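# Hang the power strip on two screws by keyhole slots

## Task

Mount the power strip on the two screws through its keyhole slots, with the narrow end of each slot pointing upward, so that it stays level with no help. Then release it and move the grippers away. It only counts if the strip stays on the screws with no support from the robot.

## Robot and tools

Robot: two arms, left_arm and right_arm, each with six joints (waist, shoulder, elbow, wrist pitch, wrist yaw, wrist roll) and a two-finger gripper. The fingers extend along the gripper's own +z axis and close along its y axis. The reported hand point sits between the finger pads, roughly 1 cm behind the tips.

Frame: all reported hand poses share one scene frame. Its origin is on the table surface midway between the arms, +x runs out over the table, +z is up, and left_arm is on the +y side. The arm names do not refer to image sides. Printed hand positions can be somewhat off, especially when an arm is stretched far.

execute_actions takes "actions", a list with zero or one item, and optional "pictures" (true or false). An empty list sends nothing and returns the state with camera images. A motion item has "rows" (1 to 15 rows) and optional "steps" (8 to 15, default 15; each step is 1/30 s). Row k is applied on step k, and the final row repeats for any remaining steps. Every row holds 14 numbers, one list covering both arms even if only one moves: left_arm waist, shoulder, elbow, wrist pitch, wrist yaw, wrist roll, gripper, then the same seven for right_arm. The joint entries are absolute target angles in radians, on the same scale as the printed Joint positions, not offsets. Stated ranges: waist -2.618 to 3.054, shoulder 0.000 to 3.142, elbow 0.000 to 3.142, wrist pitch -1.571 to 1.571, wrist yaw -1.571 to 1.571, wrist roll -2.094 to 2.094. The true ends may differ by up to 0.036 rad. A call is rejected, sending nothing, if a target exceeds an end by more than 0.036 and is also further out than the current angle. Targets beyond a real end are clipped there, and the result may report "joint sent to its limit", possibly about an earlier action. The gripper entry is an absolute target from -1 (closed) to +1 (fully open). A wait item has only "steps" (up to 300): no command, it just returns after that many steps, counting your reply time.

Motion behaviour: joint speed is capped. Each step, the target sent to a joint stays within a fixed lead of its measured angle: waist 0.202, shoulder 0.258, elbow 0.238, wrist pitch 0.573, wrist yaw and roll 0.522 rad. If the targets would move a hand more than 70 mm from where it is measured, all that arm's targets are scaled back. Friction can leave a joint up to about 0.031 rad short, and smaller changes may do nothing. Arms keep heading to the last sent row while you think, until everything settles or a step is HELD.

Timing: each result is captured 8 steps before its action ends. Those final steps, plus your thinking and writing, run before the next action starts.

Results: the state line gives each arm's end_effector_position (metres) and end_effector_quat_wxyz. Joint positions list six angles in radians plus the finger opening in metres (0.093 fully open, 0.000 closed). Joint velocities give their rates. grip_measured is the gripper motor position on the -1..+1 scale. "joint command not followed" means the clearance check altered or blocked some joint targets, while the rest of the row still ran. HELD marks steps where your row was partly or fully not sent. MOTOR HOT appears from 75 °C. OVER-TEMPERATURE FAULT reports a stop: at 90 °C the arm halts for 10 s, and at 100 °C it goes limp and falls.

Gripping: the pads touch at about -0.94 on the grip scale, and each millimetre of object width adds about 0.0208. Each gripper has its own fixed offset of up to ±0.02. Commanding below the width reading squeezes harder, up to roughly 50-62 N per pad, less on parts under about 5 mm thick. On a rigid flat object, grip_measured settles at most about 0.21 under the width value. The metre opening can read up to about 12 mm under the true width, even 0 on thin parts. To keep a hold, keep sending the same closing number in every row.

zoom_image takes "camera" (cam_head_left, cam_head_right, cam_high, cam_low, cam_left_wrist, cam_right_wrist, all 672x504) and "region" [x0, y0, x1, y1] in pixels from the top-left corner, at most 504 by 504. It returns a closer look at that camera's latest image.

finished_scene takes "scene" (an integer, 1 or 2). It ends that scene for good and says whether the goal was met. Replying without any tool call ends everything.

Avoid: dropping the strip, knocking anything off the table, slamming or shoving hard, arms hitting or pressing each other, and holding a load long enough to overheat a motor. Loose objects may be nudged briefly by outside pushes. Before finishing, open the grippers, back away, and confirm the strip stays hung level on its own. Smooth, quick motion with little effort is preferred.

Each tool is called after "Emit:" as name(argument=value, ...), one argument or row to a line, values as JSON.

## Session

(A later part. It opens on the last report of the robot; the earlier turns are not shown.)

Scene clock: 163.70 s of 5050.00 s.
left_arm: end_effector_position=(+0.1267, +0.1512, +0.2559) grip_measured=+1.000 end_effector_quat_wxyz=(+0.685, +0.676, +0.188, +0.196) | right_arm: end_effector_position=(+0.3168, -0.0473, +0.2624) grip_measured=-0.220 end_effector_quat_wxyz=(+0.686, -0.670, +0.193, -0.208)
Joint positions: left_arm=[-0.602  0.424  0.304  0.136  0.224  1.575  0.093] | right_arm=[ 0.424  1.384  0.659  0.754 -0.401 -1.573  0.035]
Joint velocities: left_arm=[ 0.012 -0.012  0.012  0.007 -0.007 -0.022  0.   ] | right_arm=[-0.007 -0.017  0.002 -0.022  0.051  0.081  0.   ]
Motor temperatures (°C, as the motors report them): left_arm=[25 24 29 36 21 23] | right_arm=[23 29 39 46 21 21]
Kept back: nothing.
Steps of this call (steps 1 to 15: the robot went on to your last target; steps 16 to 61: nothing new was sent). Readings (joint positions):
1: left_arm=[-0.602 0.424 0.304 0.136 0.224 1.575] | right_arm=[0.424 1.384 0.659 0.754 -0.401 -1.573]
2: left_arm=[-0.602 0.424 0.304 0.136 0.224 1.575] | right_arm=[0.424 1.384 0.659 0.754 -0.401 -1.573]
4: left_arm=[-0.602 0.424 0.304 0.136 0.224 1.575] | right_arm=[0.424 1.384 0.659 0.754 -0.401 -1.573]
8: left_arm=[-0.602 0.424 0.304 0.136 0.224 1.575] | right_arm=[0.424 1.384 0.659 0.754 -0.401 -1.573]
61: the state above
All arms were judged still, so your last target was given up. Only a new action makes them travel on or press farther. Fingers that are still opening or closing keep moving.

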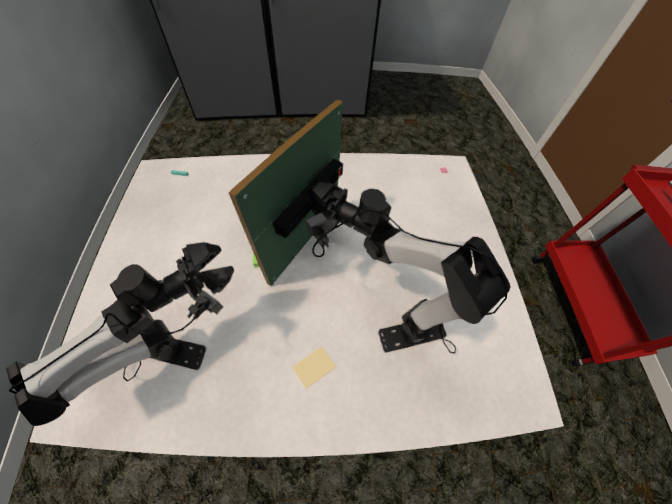

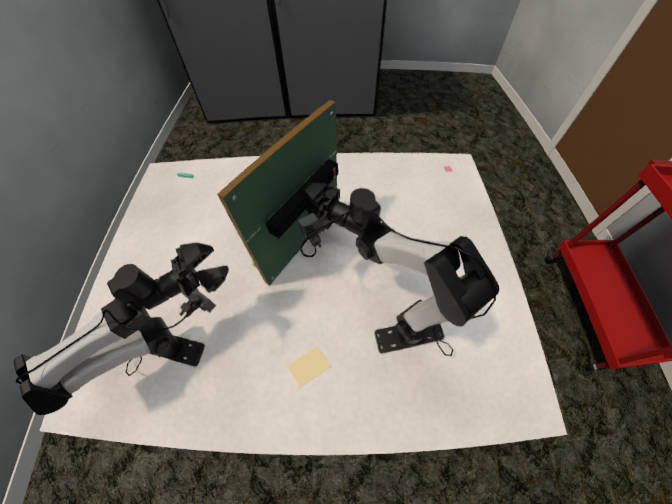

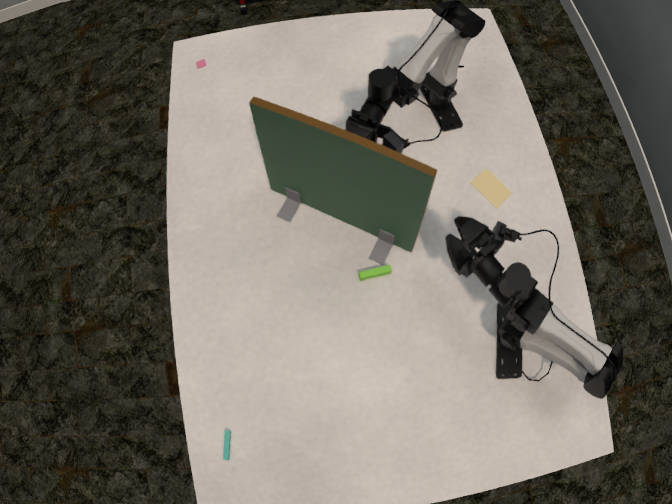

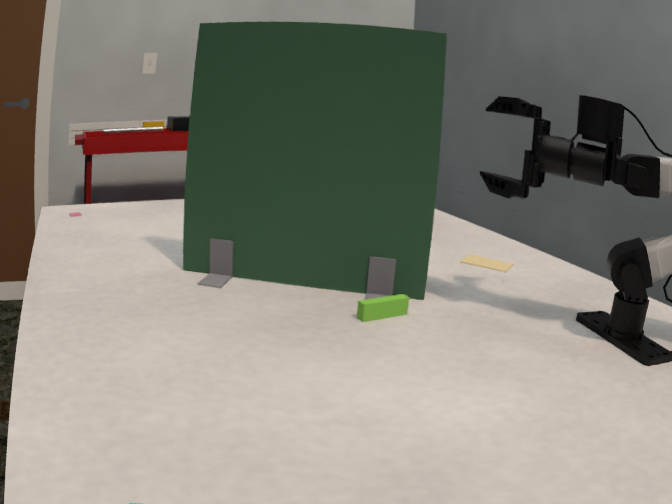

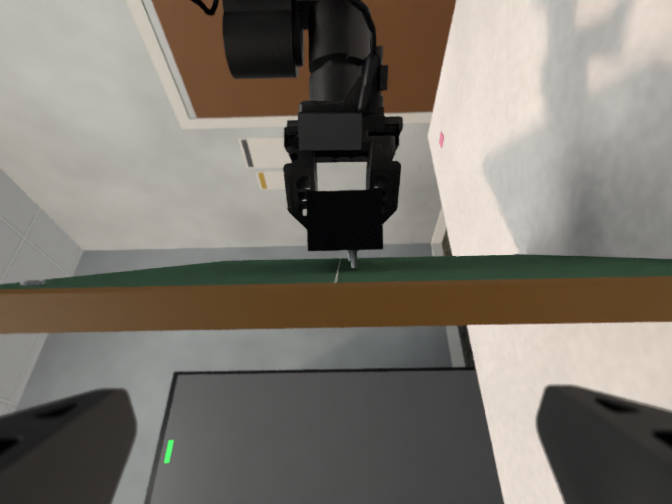

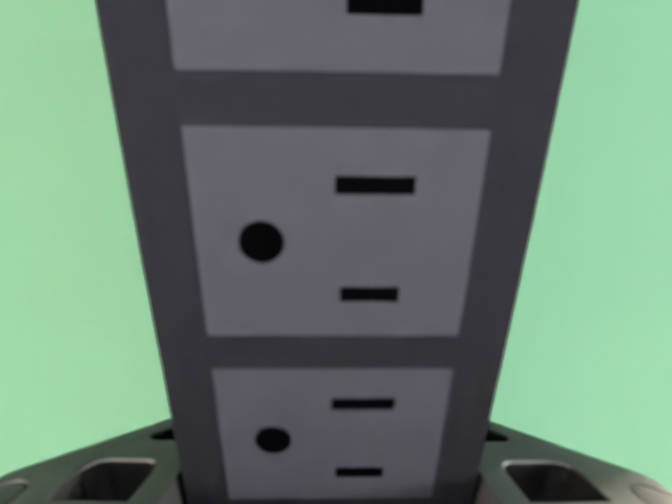

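Emit:
execute_actions(
  actions=[
    {"rows": [[-0.59,0.41,0.285,0.134,0.214,1.58,1,0.430,1.375,0.712,0.915,-0.392,-1.58,-0.4],[-0.59,0.41,0.285,0.134,0.214,1.58,1,0.424,1.355,0.699,0.908,-0.401,-1.58,-0.4],[-0.59,0.41,0.285,0.134,0.214,1.58,1,0.424,1.352,0.699,0.902,-0.401,-1.58,-0.4],[-0.59,0.41,0.285,0.134,0.214,1.58,1,0.424,1.352,0.699,0.899,-0.401,-1.58,-0.4],[-0.59,0.41,0.285,0.134,0.214,1.58,1,0.424,1.352,0.699,0.897,-0.401,-1.58,-0.4],[-0.59,0.41,0.285,0.134,0.214,1.58,1,0.424,1.352,0.699,0.895,-0.401,-1.58,-0.4],[-0.59,0.41,0.285,0.134,0.214,1.58,1,0.424,1.352,0.699,0.893,-0.401,-1.58,-0.4],[-0.59,0.41,0.285,0.134,0.214,1.58,1,0.424,1.352,0.699,0.891,-0.401,-1.58,-0.4],[-0.59,0.41,0.285,0.134,0.214,1.58,1,0.424,1.352,0.699,0.889,-0.401,-1.58,-0.4],[-0.59,0.41,0.285,0.134,0.214,1.58,1,0.424,1.352,0.699,0.888,-0.401,-1.58,-0.4]], "steps": 15},
  ],
)

Emit:
execute_actions(
  actions=[
    {"steps": 12},
  ],
)

Scene clock: 171.10 s of 5050.00 s.
left_arm: end_effector_position=(+0.1267, +0.1512, +0.2559) grip_measured=+1.000 end_effector_quat_wxyz=(+0.685, +0.676, +0.188, +0.196) | right_arm: end_effector_position=(+0.3167, -0.0472, +0.2622) grip_measured=-0.220 end_effector_quat_wxyz=(+0.686, -0.670, +0.193, -0.207)
Joint positions: left_arm=[-0.602  0.424  0.304  0.136  0.224  1.575  0.093] | right_arm=[ 0.424  1.384  0.659  0.754 -0.402 -1.573  0.035]
Joint velocities: left_arm=[ 0.012 -0.002 -0.002  0.007 -0.066  0.095  0.   ] | right_arm=[ 0.007  0.012 -0.027 -0.051  0.051  0.037 -0.   ]
Motor temperatures (°C, as the motors report them): left_arm=[25 24 29 37 21 23] | right_arm=[23 28 40 48 21 21]
Steps of this call (steps 1 to 90: nothing new was sent; then 4.17 s passed at rest; steps 91 to 97: the first 7 steps of this action). Readings (joint positions):
91: left_arm=[-0.602 0.424 0.304 0.136 0.224 1.575] | right_arm=[0.424 1.384 0.659 0.754 -0.401 -1.573]
92: left_arm=[-0.602 0.424 0.304 0.136 0.224 1.575] | right_arm=[0.424 1.384 0.659 0.754 -0.401 -1.573]
94: left_arm=[-0.602 0.424 0.304 0.136 0.224 1.575] | right_arm=[0.424 1.384 0.659 0.754 -0.402 -1.573]
97: the state above

Scene clock: 171.50 s of 5050.00 s.
left_arm: end_effector_position=(+0.1267, +0.1512, +0.2559) grip_measured=+1.000 end_effector_quat_wxyz=(+0.685, +0.676, +0.188, +0.196) | right_arm: end_effector_position=(+0.3167, -0.0472, +0.2621) grip_measured=-0.220 end_effector_quat_wxyz=(+0.686, -0.670, +0.193, -0.207)
Joint positions: left_arm=[-0.602  0.424  0.304  0.136  0.224  1.575  0.093] | right_arm=[ 0.424  1.384  0.659  0.753 -0.402 -1.573  0.035]
Joint velocities: left_arm=[-0.007  0.002  0.002  0.037 -0.007  0.022  0.   ] | right_arm=[-0.007 -0.017  0.002 -0.007  0.066  0.037 -0.001]
Motor temperatures (°C, as the motors report them): left_arm=[25 24 29 37 21 23] | right_arm=[23 28 40 48 21 21]
Kept back: nothing.
Steps of this call (steps 1 to 8: the last 8 steps of your previous action; steps 9 to 12: the robot went on to your last target). Readings (joint positions):
1: left_arm=[-0.602 0.424 0.304 0.136 0.224 1.575] | right_arm=[0.424 1.384 0.659 0.754 -0.402 -1.573]
2: left_arm=[-0.602 0.424 0.304 0.136 0.224 1.575] | right_arm=[0.424 1.384 0.659 0.753 -0.402 -1.573]
4: left_arm=[-0.602 0.424 0.304 0.136 0.224 1.575] | right_arm=[0.424 1.384 0.659 0.753 -0.402 -1.573]
8: left_arm=[-0.602 0.424 0.304 0.136 0.224 1.575] | right_arm=[0.424 1.384 0.659 0.753 -0.402 -1.573]
12: the state above

Emit:
execute_actions(
  actions=[
    {"rows": [[-0.59,0.41,0.285,0.134,0.214,1.58,1,0.416,1.325,0.680,0.888,-0.412,-1.58,-0.4],[-0.59,0.41,0.285,0.134,0.214,1.58,1,0.413,1.317,0.673,0.888,-0.416,-1.58,-0.4],[-0.59,0.41,0.285,0.134,0.214,1.58,1,0.410,1.313,0.668,0.888,-0.420,-1.58,-0.4],[-0.59,0.41,0.285,0.134,0.214,1.58,1,0.408,1.311,0.665,0.888,-0.422,-1.58,-0.4],[-0.59,0.41,0.285,0.134,0.214,1.58,1,0.406,1.31,0.662,0.888,-0.424,-1.58,-0.4]], "steps": 15},
  ],
)

Emit:
execute_actions(
  actions=[
    {"steps": 12},
  ],
)

Scene clock: 173.00 s of 5050.00 s.
left_arm: end_effector_position=(+0.1267, +0.1512, +0.2559) grip_measured=+1.000 end_effector_quat_wxyz=(+0.685, +0.676, +0.188, +0.196) | right_arm: end_effector_position=(+0.3142, -0.0519, +0.2588) grip_measured=-0.220 end_effector_quat_wxyz=(+0.683, -0.673, +0.195, -0.206)
Joint positions: left_arm=[-0.602  0.424  0.304  0.136  0.224  1.575  0.093] | right_arm=[ 0.416  1.365  0.641  0.744 -0.409 -1.573  0.035]
Joint velocities: left_arm=[ 0.012  0.017  0.012  0.037 -0.022  0.022  0.   ] | right_arm=[-0.046 -0.017 -0.061  0.007 -0.051 -0.081  0.   ]
Motor temperatures (°C, as the motors report them): left_arm=[25 24 29 37 21 23] | right_arm=[23 29 40 48 21 21]
Steps of this call (steps 1 to 15: the robot went on to your last target; steps 16 to 38: nothing new was sent; steps 39 to 45: the first 7 steps of this action). Readings (joint positions):
39: left_arm=[-0.602 0.424 0.304 0.136 0.224 1.575] | right_arm=[0.424 1.381 0.658 0.752 -0.402 -1.573]
40: left_arm=[-0.602 0.424 0.304 0.136 0.224 1.575] | right_arm=[0.423 1.379 0.657 0.751 -0.403 -1.573]
42: left_arm=[-0.602 0.424 0.304 0.136 0.224 1.575] | right_arm=[0.421 1.373 0.650 0.748 -0.405 -1.573]
45: the state above

Scene clock: 173.40 s of 5050.00 s.
left_arm: end_effector_position=(+0.1267, +0.1512, +0.2559) grip_measured=+1.000 end_effector_quat_wxyz=(+0.685, +0.676, +0.188, +0.196) | right_arm: end_effector_position=(+0.3142, -0.0524, +0.2559) grip_measured=-0.220 end_effector_quat_wxyz=(+0.680, -0.676, +0.198, -0.203)
Joint positions: left_arm=[-0.602  0.424  0.304  0.136  0.224  1.575  0.093] | right_arm=[ 0.414  1.365  0.638  0.736 -0.411 -1.573  0.035]
Joint velocities: left_arm=[ 0.007 -0.007  0.012  0.007  0.095  0.051  0.   ] | right_arm=[-0.002  0.007 -0.017  0.022  0.037 -0.095 -0.   ]
Motor temperatures (°C, as the motors report them): left_arm=[25 24 29 37 21 23] | right_arm=[23 29 40 48 21 21]
Kept back: nothing.
Steps of this call (steps 1 to 8: the last 8 steps of your previous action; steps 9 to 12: the robot went on to your last target). Readings (joint positions):
1: left_arm=[-0.602 0.424 0.304 0.136 0.224 1.575] | right_arm=[0.414 1.365 0.640 0.742 -0.410 -1.573]
2: left_arm=[-0.602 0.424 0.304 0.136 0.224 1.575] | right_arm=[0.414 1.365 0.639 0.740 -0.410 -1.573]
4: left_arm=[-0.602 0.424 0.304 0.136 0.224 1.575] | right_arm=[0.414 1.365 0.638 0.738 -0.410 -1.573]
8: left_arm=[-0.602 0.424 0.304 0.136 0.224 1.575] | right_arm=[0.414 1.365 0.638 0.736 -0.411 -1.573]
12: the state above

Emit:
execute_actions(
  actions=[
    {"rows": [[-0.59,0.41,0.285,0.134,0.214,1.58,1,0.412,1.33,0.675,0.900,-0.412,-1.58,-0.4],[-0.59,0.41,0.285,0.134,0.214,1.58,1,0.416,1.34,0.685,0.908,-0.408,-1.58,-0.4],[-0.59,0.41,0.285,0.134,0.214,1.58,1,0.418,1.35,0.690,0.914,-0.404,-1.58,-0.4]], "steps": 12},
  ],
)

Emit:
execute_actions(
  actions=[
    {"steps": 14},
  ],
)

Scene clock: 174.33 s of 5050.00 s.
left_arm: end_effector_position=(+0.1267, +0.1512, +0.2559) grip_measured=+1.000 end_effector_quat_wxyz=(+0.685, +0.676, +0.188, +0.196) | right_arm: end_effector_position=(+0.3142, -0.0524, +0.2563) grip_measured=-0.220 end_effector_quat_wxyz=(+0.681, -0.675, +0.197, -0.204)
Joint positions: left_arm=[-0.602  0.424  0.304  0.136  0.224  1.575  0.093] | right_arm=[ 0.414  1.365  0.638  0.738 -0.411 -1.573  0.035]
Joint velocities: left_arm=[-0.002  0.002 -0.007  0.007  0.007 -0.022  0.   ] | right_arm=[-0.002  0.012 -0.002  0.051 -0.007 -0.051 -0.001]
Motor temperatures (°C, as the motors report them): left_arm=[25 24 29 37 21 23] | right_arm=[23 29 40 49 21 21]
Steps of this call (steps 1 to 15: the robot went on to your last target; steps 16 to 24: nothing new was sent; steps 25 to 28: the first 4 steps of this action). Readings (joint positions):
25: left_arm=[-0.602 0.424 0.304 0.136 0.224 1.575] | right_arm=[0.414 1.365 0.638 0.736 -0.411 -1.573]
26: left_arm=[-0.602 0.424 0.304 0.136 0.224 1.575] | right_arm=[0.414 1.365 0.638 0.736 -0.411 -1.573]
28: the state above

Scene clock: 174.80 s of 5050.00 s.
left_arm: end_effector_position=(+0.1267, +0.1512, +0.2559) grip_measured=+1.000 end_effector_quat_wxyz=(+0.685, +0.676, +0.188, +0.196) | right_arm: end_effector_position=(+0.3142, -0.0524, +0.2578) grip_measured=-0.220 end_effector_quat_wxyz=(+0.683, -0.674, +0.196, -0.205)
Joint positions: left_arm=[-0.602  0.424  0.304  0.136  0.224  1.575  0.093] | right_arm=[ 0.414  1.365  0.638  0.745 -0.411 -1.573  0.035]
Joint velocities: left_arm=[-0.012  0.002 -0.017  0.022  0.095 -0.007  0.   ] | right_arm=[-0.007 -0.012 -0.012 -0.007  0.022 -0.007  0.001]
Motor temperatures (°C, as the motors report them): left_arm=[25 24 29 37 21 23] | right_arm=[23 29 40 49 21 21]
Kept back: nothing.
Steps of this call (steps 1 to 8: the last 8 steps of your previous action; steps 9 to 14: the robot went on to your last target). Readings (joint positions):
1: left_arm=[-0.602 0.424 0.304 0.136 0.224 1.575] | right_arm=[0.414 1.365 0.638 0.740 -0.411 -1.573]
2: left_arm=[-0.602 0.424 0.304 0.136 0.224 1.575] | right_arm=[0.414 1.365 0.638 0.741 -0.411 -1.573]
4: left_arm=[-0.602 0.424 0.304 0.136 0.224 1.575] | right_arm=[0.414 1.365 0.638 0.743 -0.411 -1.573]
8: left_arm=[-0.602 0.424 0.304 0.136 0.224 1.575] | right_arm=[0.414 1.365 0.638 0.744 -0.411 -1.573]
14: the state above

Emit:
execute_actions(
  actions=[
    {"rows": [[-0.59,0.41,0.285,0.134,0.214,1.58,1,0.4281,1.369,0.7064,0.9195,-0.3925,-1.58,-0.4],[-0.59,0.41,0.285,0.134,0.214,1.58,1,0.4281,1.3685,0.7064,0.9190,-0.3925,-1.58,-0.4],[-0.59,0.41,0.285,0.134,0.214,1.58,1,0.4288,1.3692,0.7079,0.9187,-0.3918,-1.58,-0.4],[-0.59,0.41,0.285,0.134,0.214,1.58,1,0.4295,1.3711,0.7095,0.9191,-0.3911,-1.58,-0.4],[-0.59,0.41,0.285,0.134,0.214,1.58,1,0.4303,1.3731,0.7110,0.9195,-0.3903,-1.58,-0.4],[-0.59,0.41,0.285,0.134,0.214,1.58,1,0.4310,1.3750,0.7126,0.9200,-0.3896,-1.58,-0.4],[-0.59,0.41,0.285,0.134,0.214,1.58,1,0.4317,1.3770,0.7141,0.9204,-0.3889,-1.58,-0.4],[-0.59,0.41,0.285,0.134,0.214,1.58,1,0.4324,1.3790,0.7157,0.9208,-0.3882,-1.58,-0.4],[-0.59,0.41,0.285,0.134,0.214,1.58,1,0.4332,1.3809,0.7172,0.9212,-0.3874,-1.58,-0.4],[-0.59,0.41,0.285,0.134,0.214,1.58,1,0.4339,1.3829,0.7188,0.9216,-0.3867,-1.58,-0.4],[-0.59,0.41,0.285,0.134,0.214,1.58,1,0.4346,1.3848,0.7203,0.9220,-0.3860,-1.58,-0.4],[-0.59,0.41,0.285,0.134,0.214,1.58,1,0.4353,1.3868,0.7219,0.9224,-0.3853,-1.58,-0.4],[-0.59,0.41,0.285,0.134,0.214,1.58,1,0.4360,1.3888,0.7234,0.9229,-0.3846,-1.58,-0.4],[-0.59,0.41,0.285,0.134,0.214,1.58,1,0.4368,1.3907,0.7250,0.9229,-0.3845,-1.58,-0.4],[-0.59,0.41,0.285,0.134,0.214,1.58,1,0.4375,1.3927,0.7265,0.9229,-0.3845,-1.58,-0.4]], "steps": 15},
  ],
)

Emit:
execute_actions(
  actions=[
    {"steps": 14},
  ],
  pictures=true,
)

Scene clock: 176.13 s of 5050.00 s.
left_arm: end_effector_position=(+0.1267, +0.1512, +0.2559) grip_measured=+1.000 end_effector_quat_wxyz=(+0.685, +0.676, +0.188, +0.196) | right_arm: end_effector_position=(+0.3169, -0.0477, +0.2586) grip_measured=-0.220 end_effector_quat_wxyz=(+0.683, -0.673, +0.195, -0.205)
Joint positions: left_arm=[-0.602  0.424  0.304  0.136  0.224  1.575  0.093] | right_arm=[ 0.422  1.386  0.656  0.749 -0.404 -1.573  0.035]
Joint velocities: left_arm=[-0.027 -0.002  0.002 -0.022  0.022  0.022  0.   ] | right_arm=[ 0.027  0.042  0.042 -0.022 -0.007 -0.051 -0.   ]
Motor temperatures (°C, as the motors report them): left_arm=[25 24 29 37 21 23] | right_arm=[23 29 40 49 21 21]
Steps of this call (steps 1 to 15: the robot went on to your last target; steps 16 to 33: nothing new was sent; steps 34 to 40: the first 7 steps of this action). Readings (joint positions):
34: left_arm=[-0.602 0.424 0.304 0.136 0.224 1.575] | right_arm=[0.414 1.367 0.640 0.745 -0.411 -1.573]
35: left_arm=[-0.602 0.424 0.304 0.136 0.224 1.575] | right_arm=[0.416 1.372 0.643 0.746 -0.410 -1.573]
37: left_arm=[-0.602 0.424 0.304 0.136 0.224 1.575] | right_arm=[0.419 1.379 0.650 0.748 -0.407 -1.573]
40: the state above

Scene clock: 176.60 s of 5050.00 s.
left_arm: end_effector_position=(+0.1267, +0.1512, +0.2559) grip_measured=+1.000 end_effector_quat_wxyz=(+0.685, +0.676, +0.188, +0.196) | right_arm: end_effector_position=(+0.3176, -0.0466, +0.2588) grip_measured=-0.220 end_effector_quat_wxyz=(+0.683, -0.673, +0.195, -0.205)
Joint positions: left_arm=[-0.602  0.424  0.304  0.136  0.224  1.575  0.093] | right_arm=[ 0.424  1.391  0.66   0.751 -0.402 -1.573  0.035]
Joint velocities: left_arm=[-0.017  0.007  0.002  0.007 -0.007 -0.022  0.   ] | right_arm=[ 0.007 -0.012 -0.007  0.007  0.022 -0.037 -0.   ]
Motor temperatures (°C, as the motors report them): left_arm=[25 24 29 37 21 23] | right_arm=[23 29 41 49 21 21]
Kept back: nothing.
Steps of this call (steps 1 to 8: the last 8 steps of your previous action; steps 9 to 14: the robot went on to your last target). Readings (joint positions):
1: left_arm=[-0.602 0.424 0.304 0.136 0.224 1.575] | right_arm=[0.423 1.388 0.657 0.750 -0.404 -1.573]
2: left_arm=[-0.602 0.424 0.304 0.136 0.224 1.575] | right_arm=[0.424 1.389 0.659 0.751 -0.403 -1.573]
4: left_arm=[-0.602 0.424 0.304 0.136 0.224 1.575] | right_arm=[0.424 1.391 0.660 0.751 -0.402 -1.573]
8: left_arm=[-0.602 0.424 0.304 0.136 0.224 1.575] | right_arm=[0.424 1.391 0.660 0.751 -0.402 -1.573]
14: the state above

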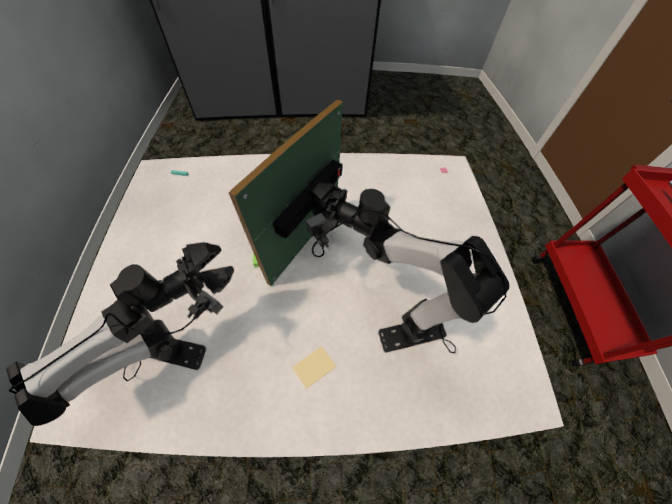

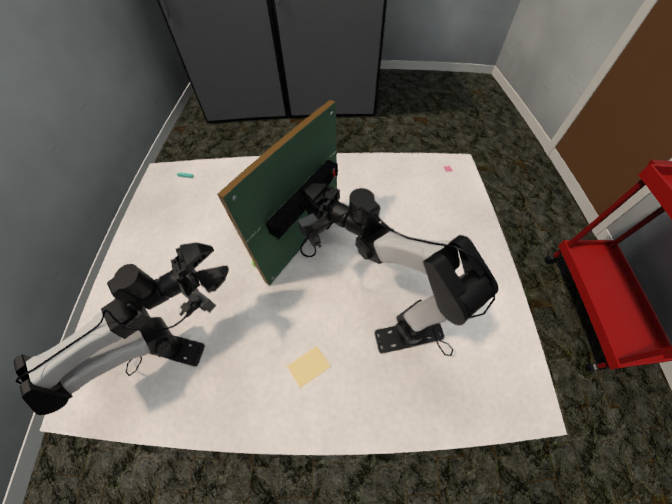

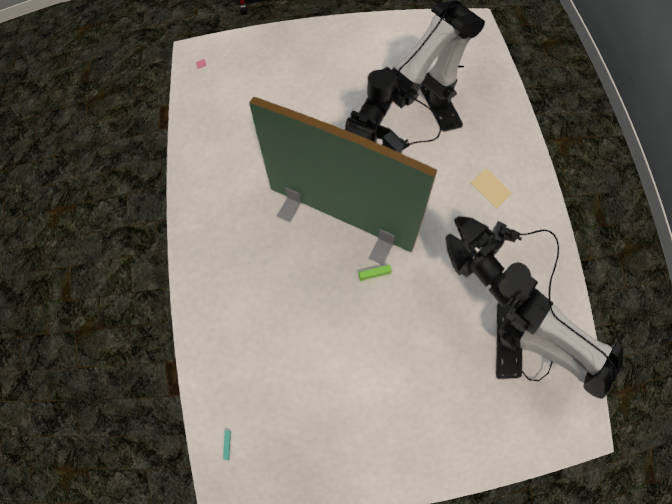

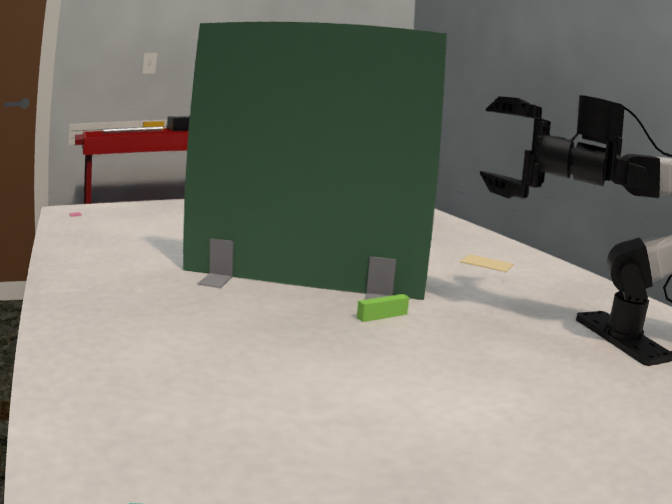

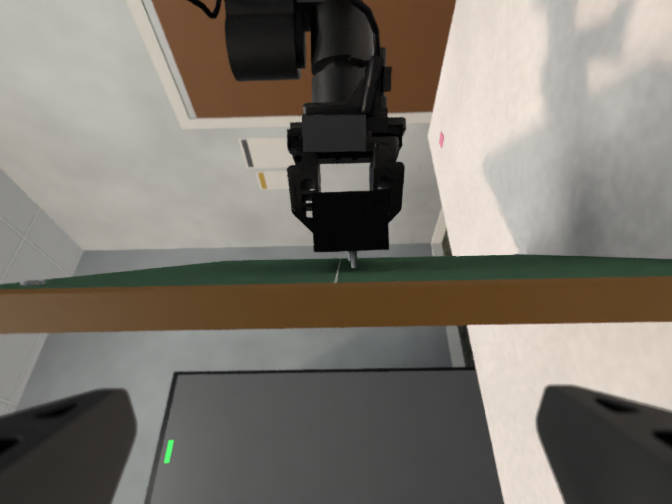

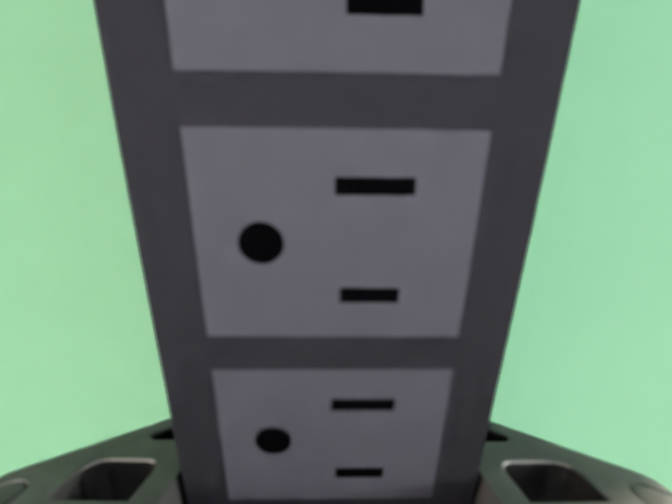

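Emit:
zoom_image(
  camera="cam_left_wrist",
  region=[305, 205, 395, 275],
)

Region (305, 205, 395, 275) of cam_left_wrist's 672x504 image, scaled by 5.600, with more detail than that image has.

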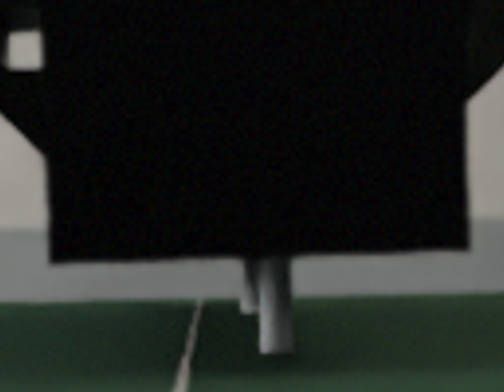

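Emit:
zoom_image(
  camera="cam_head_right",
  region=[255, 150, 355, 250],
)

Region (255, 150, 355, 250) of cam_head_right's 672x504 image, scaled by 5.040, with more detail than that image has.

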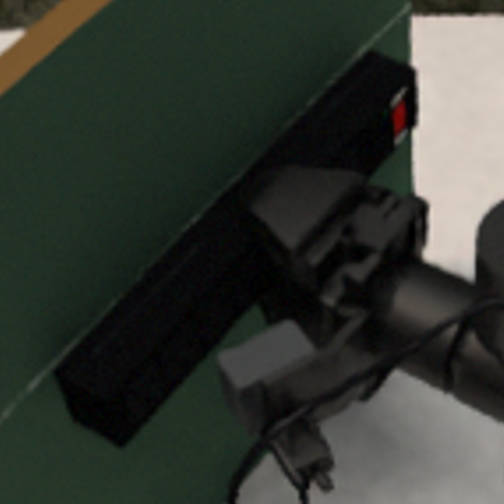

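Emit:
execute_actions(
  actions=[
    {"rows": [[-0.59,0.41,0.285,0.134,0.214,1.58,1,0.420,1.345,0.690,0.912,-0.405,-1.58,-0.4],[-0.59,0.41,0.285,0.134,0.214,1.58,1,0.415,1.325,0.678,0.912,-0.414,-1.58,-0.4],[-0.59,0.41,0.285,0.134,0.214,1.58,1,0.412,1.317,0.670,0.912,-0.420,-1.58,-0.4],[-0.59,0.41,0.285,0.134,0.214,1.58,1,0.410,1.312,0.665,0.912,-0.424,-1.58,-0.4],[-0.59,0.41,0.285,0.134,0.214,1.58,1,0.409,1.31,0.662,0.912,-0.424,-1.58,-0.4],[-0.59,0.41,0.285,0.134,0.214,1.58,1,0.409,1.31,0.662,0.912,-0.424,-1.58,-0.4],[-0.59,0.41,0.285,0.134,0.214,1.58,1,0.409,1.31,0.662,0.912,-0.424,-1.58,-0.4],[-0.59,0.41,0.285,0.134,0.214,1.58,1,0.409,1.31,0.662,0.912,-0.424,-1.58,-0.4],[-0.59,0.41,0.285,0.134,0.214,1.58,1,0.409,1.31,0.662,0.912,-0.424,-1.58,-0.4],[-0.59,0.41,0.285,0.134,0.214,1.58,1,0.409,1.31,0.662,0.912,-0.424,-1.58,-0.4],[-0.59,0.41,0.285,0.134,0.214,1.58,1,0.409,1.31,0.662,0.912,-0.424,-1.58,-0.4],[-0.59,0.41,0.285,0.134,0.214,1.58,1,0.415,1.33,0.675,0.912,-0.412,-1.58,-0.4],[-0.59,0.41,0.285,0.134,0.214,1.58,1,0.421,1.35,0.690,0.912,-0.404,-1.58,-0.4]], "steps": 14},
  ],
)

Emit:
execute_actions(
  actions=[
    {"rows": [[-0.59,0.41,0.285,0.134,0.214,1.58,1,0.4309,1.369,0.7064,0.915,-0.3925,-1.58,-0.4],[-0.59,0.41,0.285,0.134,0.214,1.58,1,0.4309,1.3685,0.7064,0.915,-0.3925,-1.58,-0.4],[-0.59,0.41,0.285,0.134,0.214,1.58,1,0.4316,1.3692,0.7079,0.915,-0.3918,-1.58,-0.4],[-0.59,0.41,0.285,0.134,0.214,1.58,1,0.4323,1.3711,0.7095,0.916,-0.3911,-1.58,-0.4],[-0.59,0.41,0.285,0.134,0.214,1.58,1,0.4331,1.3731,0.7110,0.917,-0.3903,-1.58,-0.4],[-0.59,0.41,0.285,0.134,0.214,1.58,1,0.4338,1.3750,0.7126,0.918,-0.3896,-1.58,-0.4],[-0.59,0.41,0.285,0.134,0.214,1.58,1,0.4345,1.3770,0.7141,0.919,-0.3889,-1.58,-0.4],[-0.59,0.41,0.285,0.134,0.214,1.58,1,0.4352,1.3790,0.7157,0.920,-0.3882,-1.58,-0.4],[-0.59,0.41,0.285,0.134,0.214,1.58,1,0.4360,1.3809,0.7172,0.9208,-0.3874,-1.58,-0.4],[-0.59,0.41,0.285,0.134,0.214,1.58,1,0.4367,1.3829,0.7188,0.9216,-0.3867,-1.58,-0.4],[-0.59,0.41,0.285,0.134,0.214,1.58,1,0.4374,1.3848,0.7203,0.9220,-0.3860,-1.58,-0.4],[-0.59,0.41,0.285,0.134,0.214,1.58,1,0.4381,1.3868,0.7219,0.9224,-0.3853,-1.58,-0.4],[-0.59,0.41,0.285,0.134,0.214,1.58,1,0.4388,1.3888,0.7234,0.9229,-0.3846,-1.58,-0.4],[-0.59,0.41,0.285,0.134,0.214,1.58,1,0.4396,1.3907,0.7250,0.9229,-0.3845,-1.58,-0.4],[-0.59,0.41,0.285,0.134,0.214,1.58,1,0.4403,1.3927,0.7265,0.9229,-0.3845,-1.58,-0.4]], "steps": 15},
  ],
)

Emit:
execute_actions(
  actions=[
    {"steps": 12},
  ],
)

Scene clock: 183.73 s of 5050.00 s.
left_arm: end_effector_position=(+0.1267, +0.1512, +0.2559) grip_measured=+1.000 end_effector_quat_wxyz=(+0.685, +0.676, +0.188, +0.196) | right_arm: end_effector_position=(+0.3140, -0.0503, +0.2593) grip_measured=-0.220 end_effector_quat_wxyz=(+0.684, -0.672, +0.194, -0.206)
Joint positions: left_arm=[-0.602  0.424  0.304  0.136  0.224  1.575  0.093] | right_arm=[ 0.419  1.37   0.642  0.751 -0.408 -1.573  0.035]
Joint velocities: left_arm=[ 0.007 -0.007 -0.012 -0.022 -0.022  0.037  0.   ] | right_arm=[-0.037 -0.129 -0.105 -0.051 -0.066  0.139  0.   ]
Motor temperatures (°C, as the motors report them): left_arm=[25 24 29 37 21 23] | right_arm=[23 29 42 51 21 21]
Steps of this call (steps 1 to 15: the robot went on to your last target; steps 16 to 90: nothing new was sent; then 3.93 s passed at rest; steps 91 to 96: the first 6 steps of this action). Readings (joint positions):
91: left_arm=[-0.602 0.424 0.304 0.136 0.224 1.575] | right_arm=[0.424 1.391 0.660 0.751 -0.402 -1.573]
92: left_arm=[-0.602 0.424 0.304 0.136 0.224 1.575] | right_arm=[0.424 1.389 0.659 0.751 -0.403 -1.573]
94: left_arm=[-0.602 0.424 0.304 0.136 0.224 1.575] | right_arm=[0.422 1.381 0.651 0.751 -0.405 -1.573]
96: the state above

Scene clock: 184.23 s of 5050.00 s.
left_arm: end_effector_position=(+0.1267, +0.1512, +0.2559) grip_measured=+1.000 end_effector_quat_wxyz=(+0.685, +0.676, +0.188, +0.196) | right_arm: end_effector_position=(+0.3162, -0.0469, +0.2589) grip_measured=-0.220 end_effector_quat_wxyz=(+0.684, -0.673, +0.194, -0.205)
Joint positions: left_arm=[-0.602  0.424  0.304  0.136  0.224  1.575  0.093] | right_arm=[ 0.425  1.386  0.656  0.751 -0.404 -1.573  0.035]
Joint velocities: left_arm=[ 0.002  0.027 -0.012  0.007 -0.007  0.022  0.   ] | right_arm=[ 0.027  0.037  0.017 -0.007 -0.037 -0.022 -0.   ]
Motor temperatures (°C, as the motors report them): left_arm=[25 24 29 37 21 23] | right_arm=[23 29 42 51 21 21]
Steps of this call (steps 1 to 8: the last 8 steps of your previous action; steps 9 to 15: the first 7 steps of this action). Readings (joint positions):
9: left_arm=[-0.602 0.424 0.304 0.136 0.224 1.575] | right_arm=[0.418 1.366 0.640 0.751 -0.411 -1.573]
10: left_arm=[-0.602 0.424 0.304 0.136 0.224 1.575] | right_arm=[0.419 1.371 0.644 0.751 -0.410 -1.573]
12: left_arm=[-0.602 0.424 0.304 0.136 0.224 1.575] | right_arm=[0.422 1.379 0.651 0.751 -0.407 -1.573]
15: the state above

Scene clock: 184.63 s of 5050.00 s.
left_arm: end_effector_position=(+0.1267, +0.1512, +0.2559) grip_measured=+1.000 end_effector_quat_wxyz=(+0.685, +0.676, +0.188, +0.196) | right_arm: end_effector_position=(+0.3173, -0.0454, +0.2584) grip_measured=-0.220 end_effector_quat_wxyz=(+0.684, -0.673, +0.193, -0.204)
Joint positions: left_arm=[-0.602  0.424  0.304  0.136  0.224  1.575  0.093] | right_arm=[ 0.427  1.395  0.66   0.756 -0.403 -1.573  0.035]
Joint velocities: left_arm=[ 0.007  0.007 -0.002 -0.11  -0.081 -0.022  0.   ] | right_arm=[ 0.012  0.027 -0.007  0.051  0.066  0.037 -0.001]
Motor temperatures (°C, as the motors report them): left_arm=[25 24 29 37 21 23] | right_arm=[23 29 42 51 21 21]
Kept back: nothing.
Steps of this call (steps 1 to 8: the last 8 steps of your previous action; steps 9 to 12: the robot went on to your last target). Readings (joint positions):
1: left_arm=[-0.602 0.424 0.304 0.136 0.224 1.575] | right_arm=[0.426 1.388 0.657 0.751 -0.403 -1.573]
2: left_arm=[-0.602 0.424 0.304 0.136 0.224 1.575] | right_arm=[0.426 1.390 0.658 0.751 -0.403 -1.573]
4: left_arm=[-0.602 0.424 0.304 0.136 0.224 1.575] | right_arm=[0.427 1.393 0.660 0.752 -0.402 -1.573]
8: left_arm=[-0.602 0.424 0.304 0.136 0.224 1.575] | right_arm=[0.427 1.394 0.660 0.754 -0.403 -1.573]
12: the state above

Emit:
execute_actions(
  actions=[
    {"rows": [[-0.59,0.41,0.285,0.134,0.214,1.58,1,0.442,1.3927,0.729,0.924,-0.3845,-1.58,-0.4],[-0.59,0.41,0.285,0.134,0.214,1.58,1,0.443,1.3927,0.731,0.924,-0.3845,-1.58,-0.4],[-0.59,0.41,0.285,0.134,0.214,1.58,1,0.444,1.3940,0.733,0.924,-0.3845,-1.58,-0.4],[-0.59,0.41,0.285,0.134,0.214,1.58,1,0.445,1.3955,0.735,0.924,-0.3845,-1.58,-0.4],[-0.59,0.41,0.285,0.134,0.214,1.58,1,0.446,1.3970,0.736,0.924,-0.3845,-1.58,-0.4],[-0.59,0.41,0.285,0.134,0.214,1.58,1,0.447,1.3985,0.737,0.924,-0.3845,-1.58,-0.4]], "steps": 12},
  ],
)

Emit:
execute_actions(
  actions=[
    {"steps": 12},
  ],
)

Scene clock: 185.40 s of 5050.00 s.
left_arm: end_effector_position=(+0.1267, +0.1512, +0.2559) grip_measured=+1.000 end_effector_quat_wxyz=(+0.685, +0.676, +0.188, +0.196) | right_arm: end_effector_position=(+0.3174, -0.0451, +0.2592) grip_measured=-0.220 end_effector_quat_wxyz=(+0.684, -0.673, +0.192, -0.205)
Joint positions: left_arm=[-0.602  0.424  0.304  0.136  0.224  1.575  0.093] | right_arm=[ 0.427  1.395  0.662  0.755 -0.404 -1.574  0.035]
Joint velocities: left_arm=[ 0.002 -0.002 -0.007  0.007  0.037 -0.081  0.   ] | right_arm=[-0.012 -0.007  0.017 -0.037  0.037 -0.125  0.   ]
Motor temperatures (°C, as the motors report them): left_arm=[25 24 29 37 21 23] | right_arm=[23 29 42 51 21 21]
Steps of this call (steps 1 to 15: the robot went on to your last target; steps 16 to 19: nothing new was sent; steps 20 to 23: the first 4 steps of this action). Readings (joint positions):
20: left_arm=[-0.602 0.424 0.304 0.136 0.224 1.575] | right_arm=[0.427 1.395 0.660 0.756 -0.403 -1.573]
21: left_arm=[-0.602 0.424 0.304 0.136 0.224 1.575] | right_arm=[0.427 1.395 0.660 0.756 -0.403 -1.573]
23: the state above

Scene clock: 185.80 s of 5050.00 s.
left_arm: end_effector_position=(+0.1267, +0.1512, +0.2559) grip_measured=+1.000 end_effector_quat_wxyz=(+0.685, +0.676, +0.188, +0.196) | right_arm: end_effector_position=(+0.3175, -0.0449, +0.2594) grip_measured=-0.220 end_effector_quat_wxyz=(+0.684, -0.674, +0.191, -0.206)
Joint positions: left_arm=[-0.602  0.424  0.304  0.136  0.224  1.575  0.093] | right_arm=[ 0.427  1.395  0.664  0.752 -0.405 -1.578  0.035]
Joint velocities: left_arm=[-0.012  0.002 -0.007  0.037  0.081  0.022  0.   ] | right_arm=[-0.012  0.017 -0.017 -0.022 -0.007  0.022  0.001]
Motor temperatures (°C, as the motors report them): left_arm=[25 24 29 37 21 23] | right_arm=[23 29 42 51 21 21]
Kept back: nothing.
Steps of this call (steps 1 to 8: the last 8 steps of your previous action; steps 9 to 12: the robot went on to your last target). Readings (joint positions):
1: left_arm=[-0.602 0.424 0.304 0.136 0.224 1.575] | right_arm=[0.427 1.395 0.663 0.754 -0.404 -1.576]
2: left_arm=[-0.602 0.424 0.304 0.136 0.224 1.575] | right_arm=[0.427 1.395 0.664 0.753 -0.404 -1.576]
4: left_arm=[-0.602 0.424 0.304 0.136 0.224 1.575] | right_arm=[0.427 1.395 0.664 0.752 -0.405 -1.577]
8: left_arm=[-0.602 0.424 0.304 0.136 0.224 1.575] | right_arm=[0.427 1.395 0.664 0.752 -0.405 -1.578]
12: the state above

Emit:
execute_actions(
  actions=[],
)

Emit:
zoom_image(
  camera="cam_left_wrist",
  region=[305, 205, 395, 275],
)

Scene clock: 186.93 s of 5050.00 s.
left_arm: end_effector_position=(+0.1267, +0.1512, +0.2559) grip_measured=+1.000 end_effector_quat_wxyz=(+0.685, +0.676, +0.188, +0.196) | right_arm: end_effector_position=(+0.3175, -0.0449, +0.2594) grip_measured=-0.220 end_effector_quat_wxyz=(+0.684, -0.674, +0.191, -0.206)
Joint positions: left_arm=[-0.602  0.424  0.304  0.136  0.224  1.575  0.093] | right_arm=[ 0.427  1.395  0.664  0.752 -0.405 -1.578  0.035]
Joint velocities: left_arm=[-0.002  0.002 -0.012  0.037  0.051  0.037  0.   ] | right_arm=[-0.012 -0.007  0.007 -0.022 -0.081 -0.066  0.001]
Motor temperatures (°C, as the motors report them): left_arm=[25 24 29 37 21 23] | right_arm=[23 29 42 52 21 21]
Kept back: nothing.
Steps of this call (steps 1 to 15: the robot went on to your last target; steps 16 to 34: nothing new was sent). Readings (joint positions):
1: left_arm=[-0.602 0.424 0.304 0.136 0.224 1.575] | right_arm=[0.427 1.395 0.664 0.752 -0.405 -1.578]
2: left_arm=[-0.602 0.424 0.304 0.136 0.224 1.575] | right_arm=[0.427 1.395 0.664 0.752 -0.405 -1.578]
4: left_arm=[-0.602 0.424 0.304 0.136 0.224 1.575] | right_arm=[0.427 1.395 0.664 0.752 -0.405 -1.578]
8: left_arm=[-0.602 0.424 0.304 0.136 0.224 1.575] | right_arm=[0.427 1.395 0.664 0.752 -0.405 -1.578]
34: the state above
All arms were judged still, so your last target was given up. Only a new action makes them travel on or press farther. Fingers that are still opening or closing keep moving.

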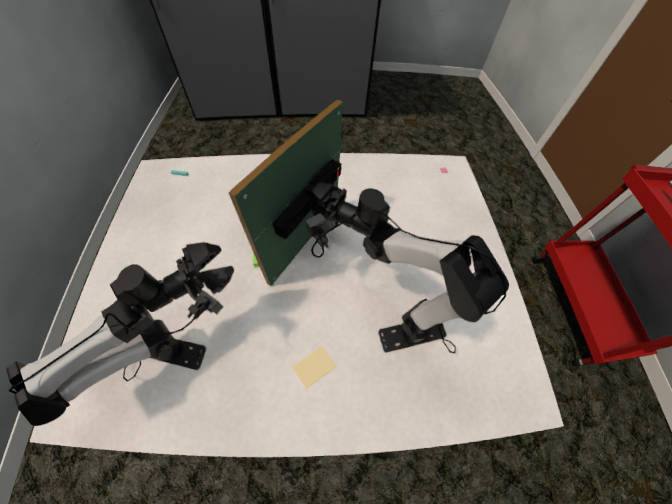

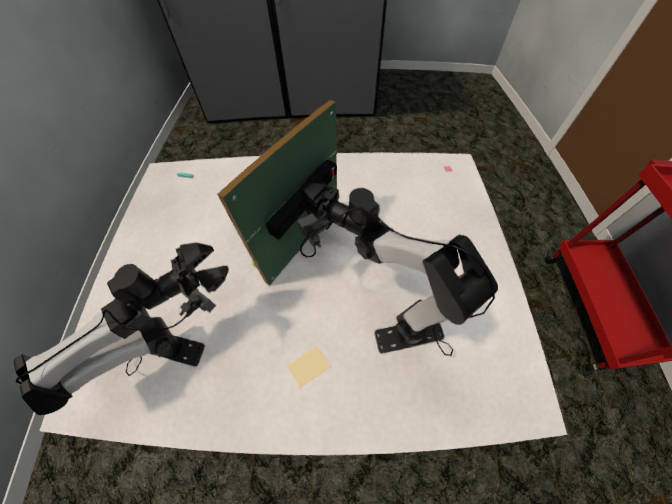

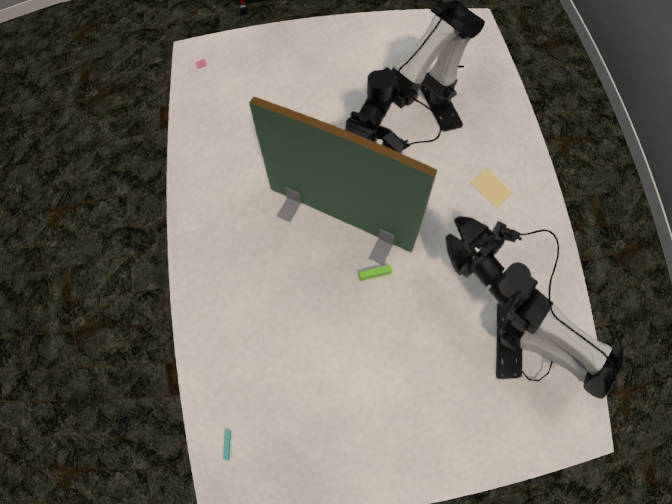

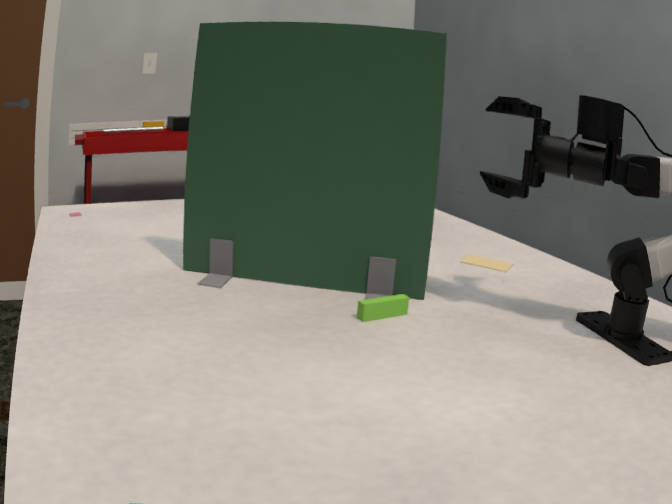

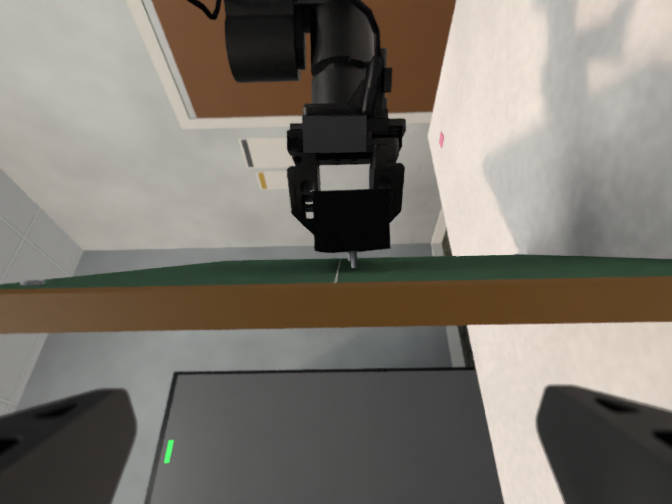

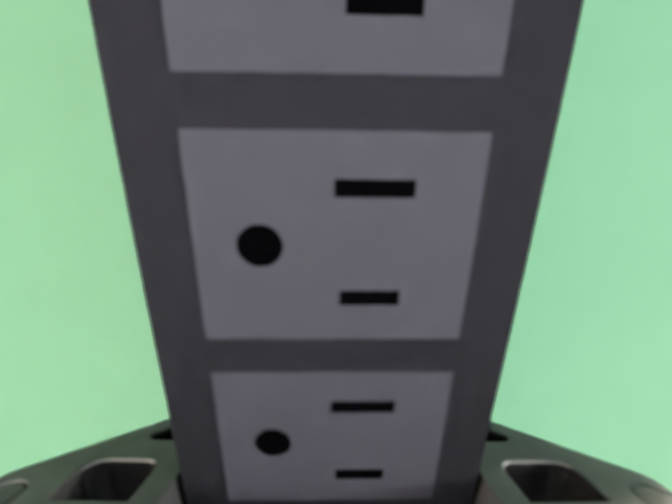

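Region (305, 205, 395, 275) of cam_left_wrist's 672x504 image, scaled by 5.600, with more detail than that image has.

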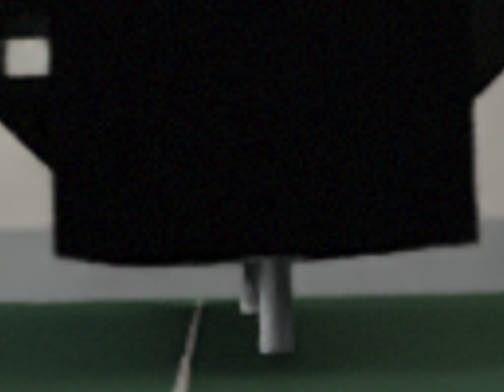

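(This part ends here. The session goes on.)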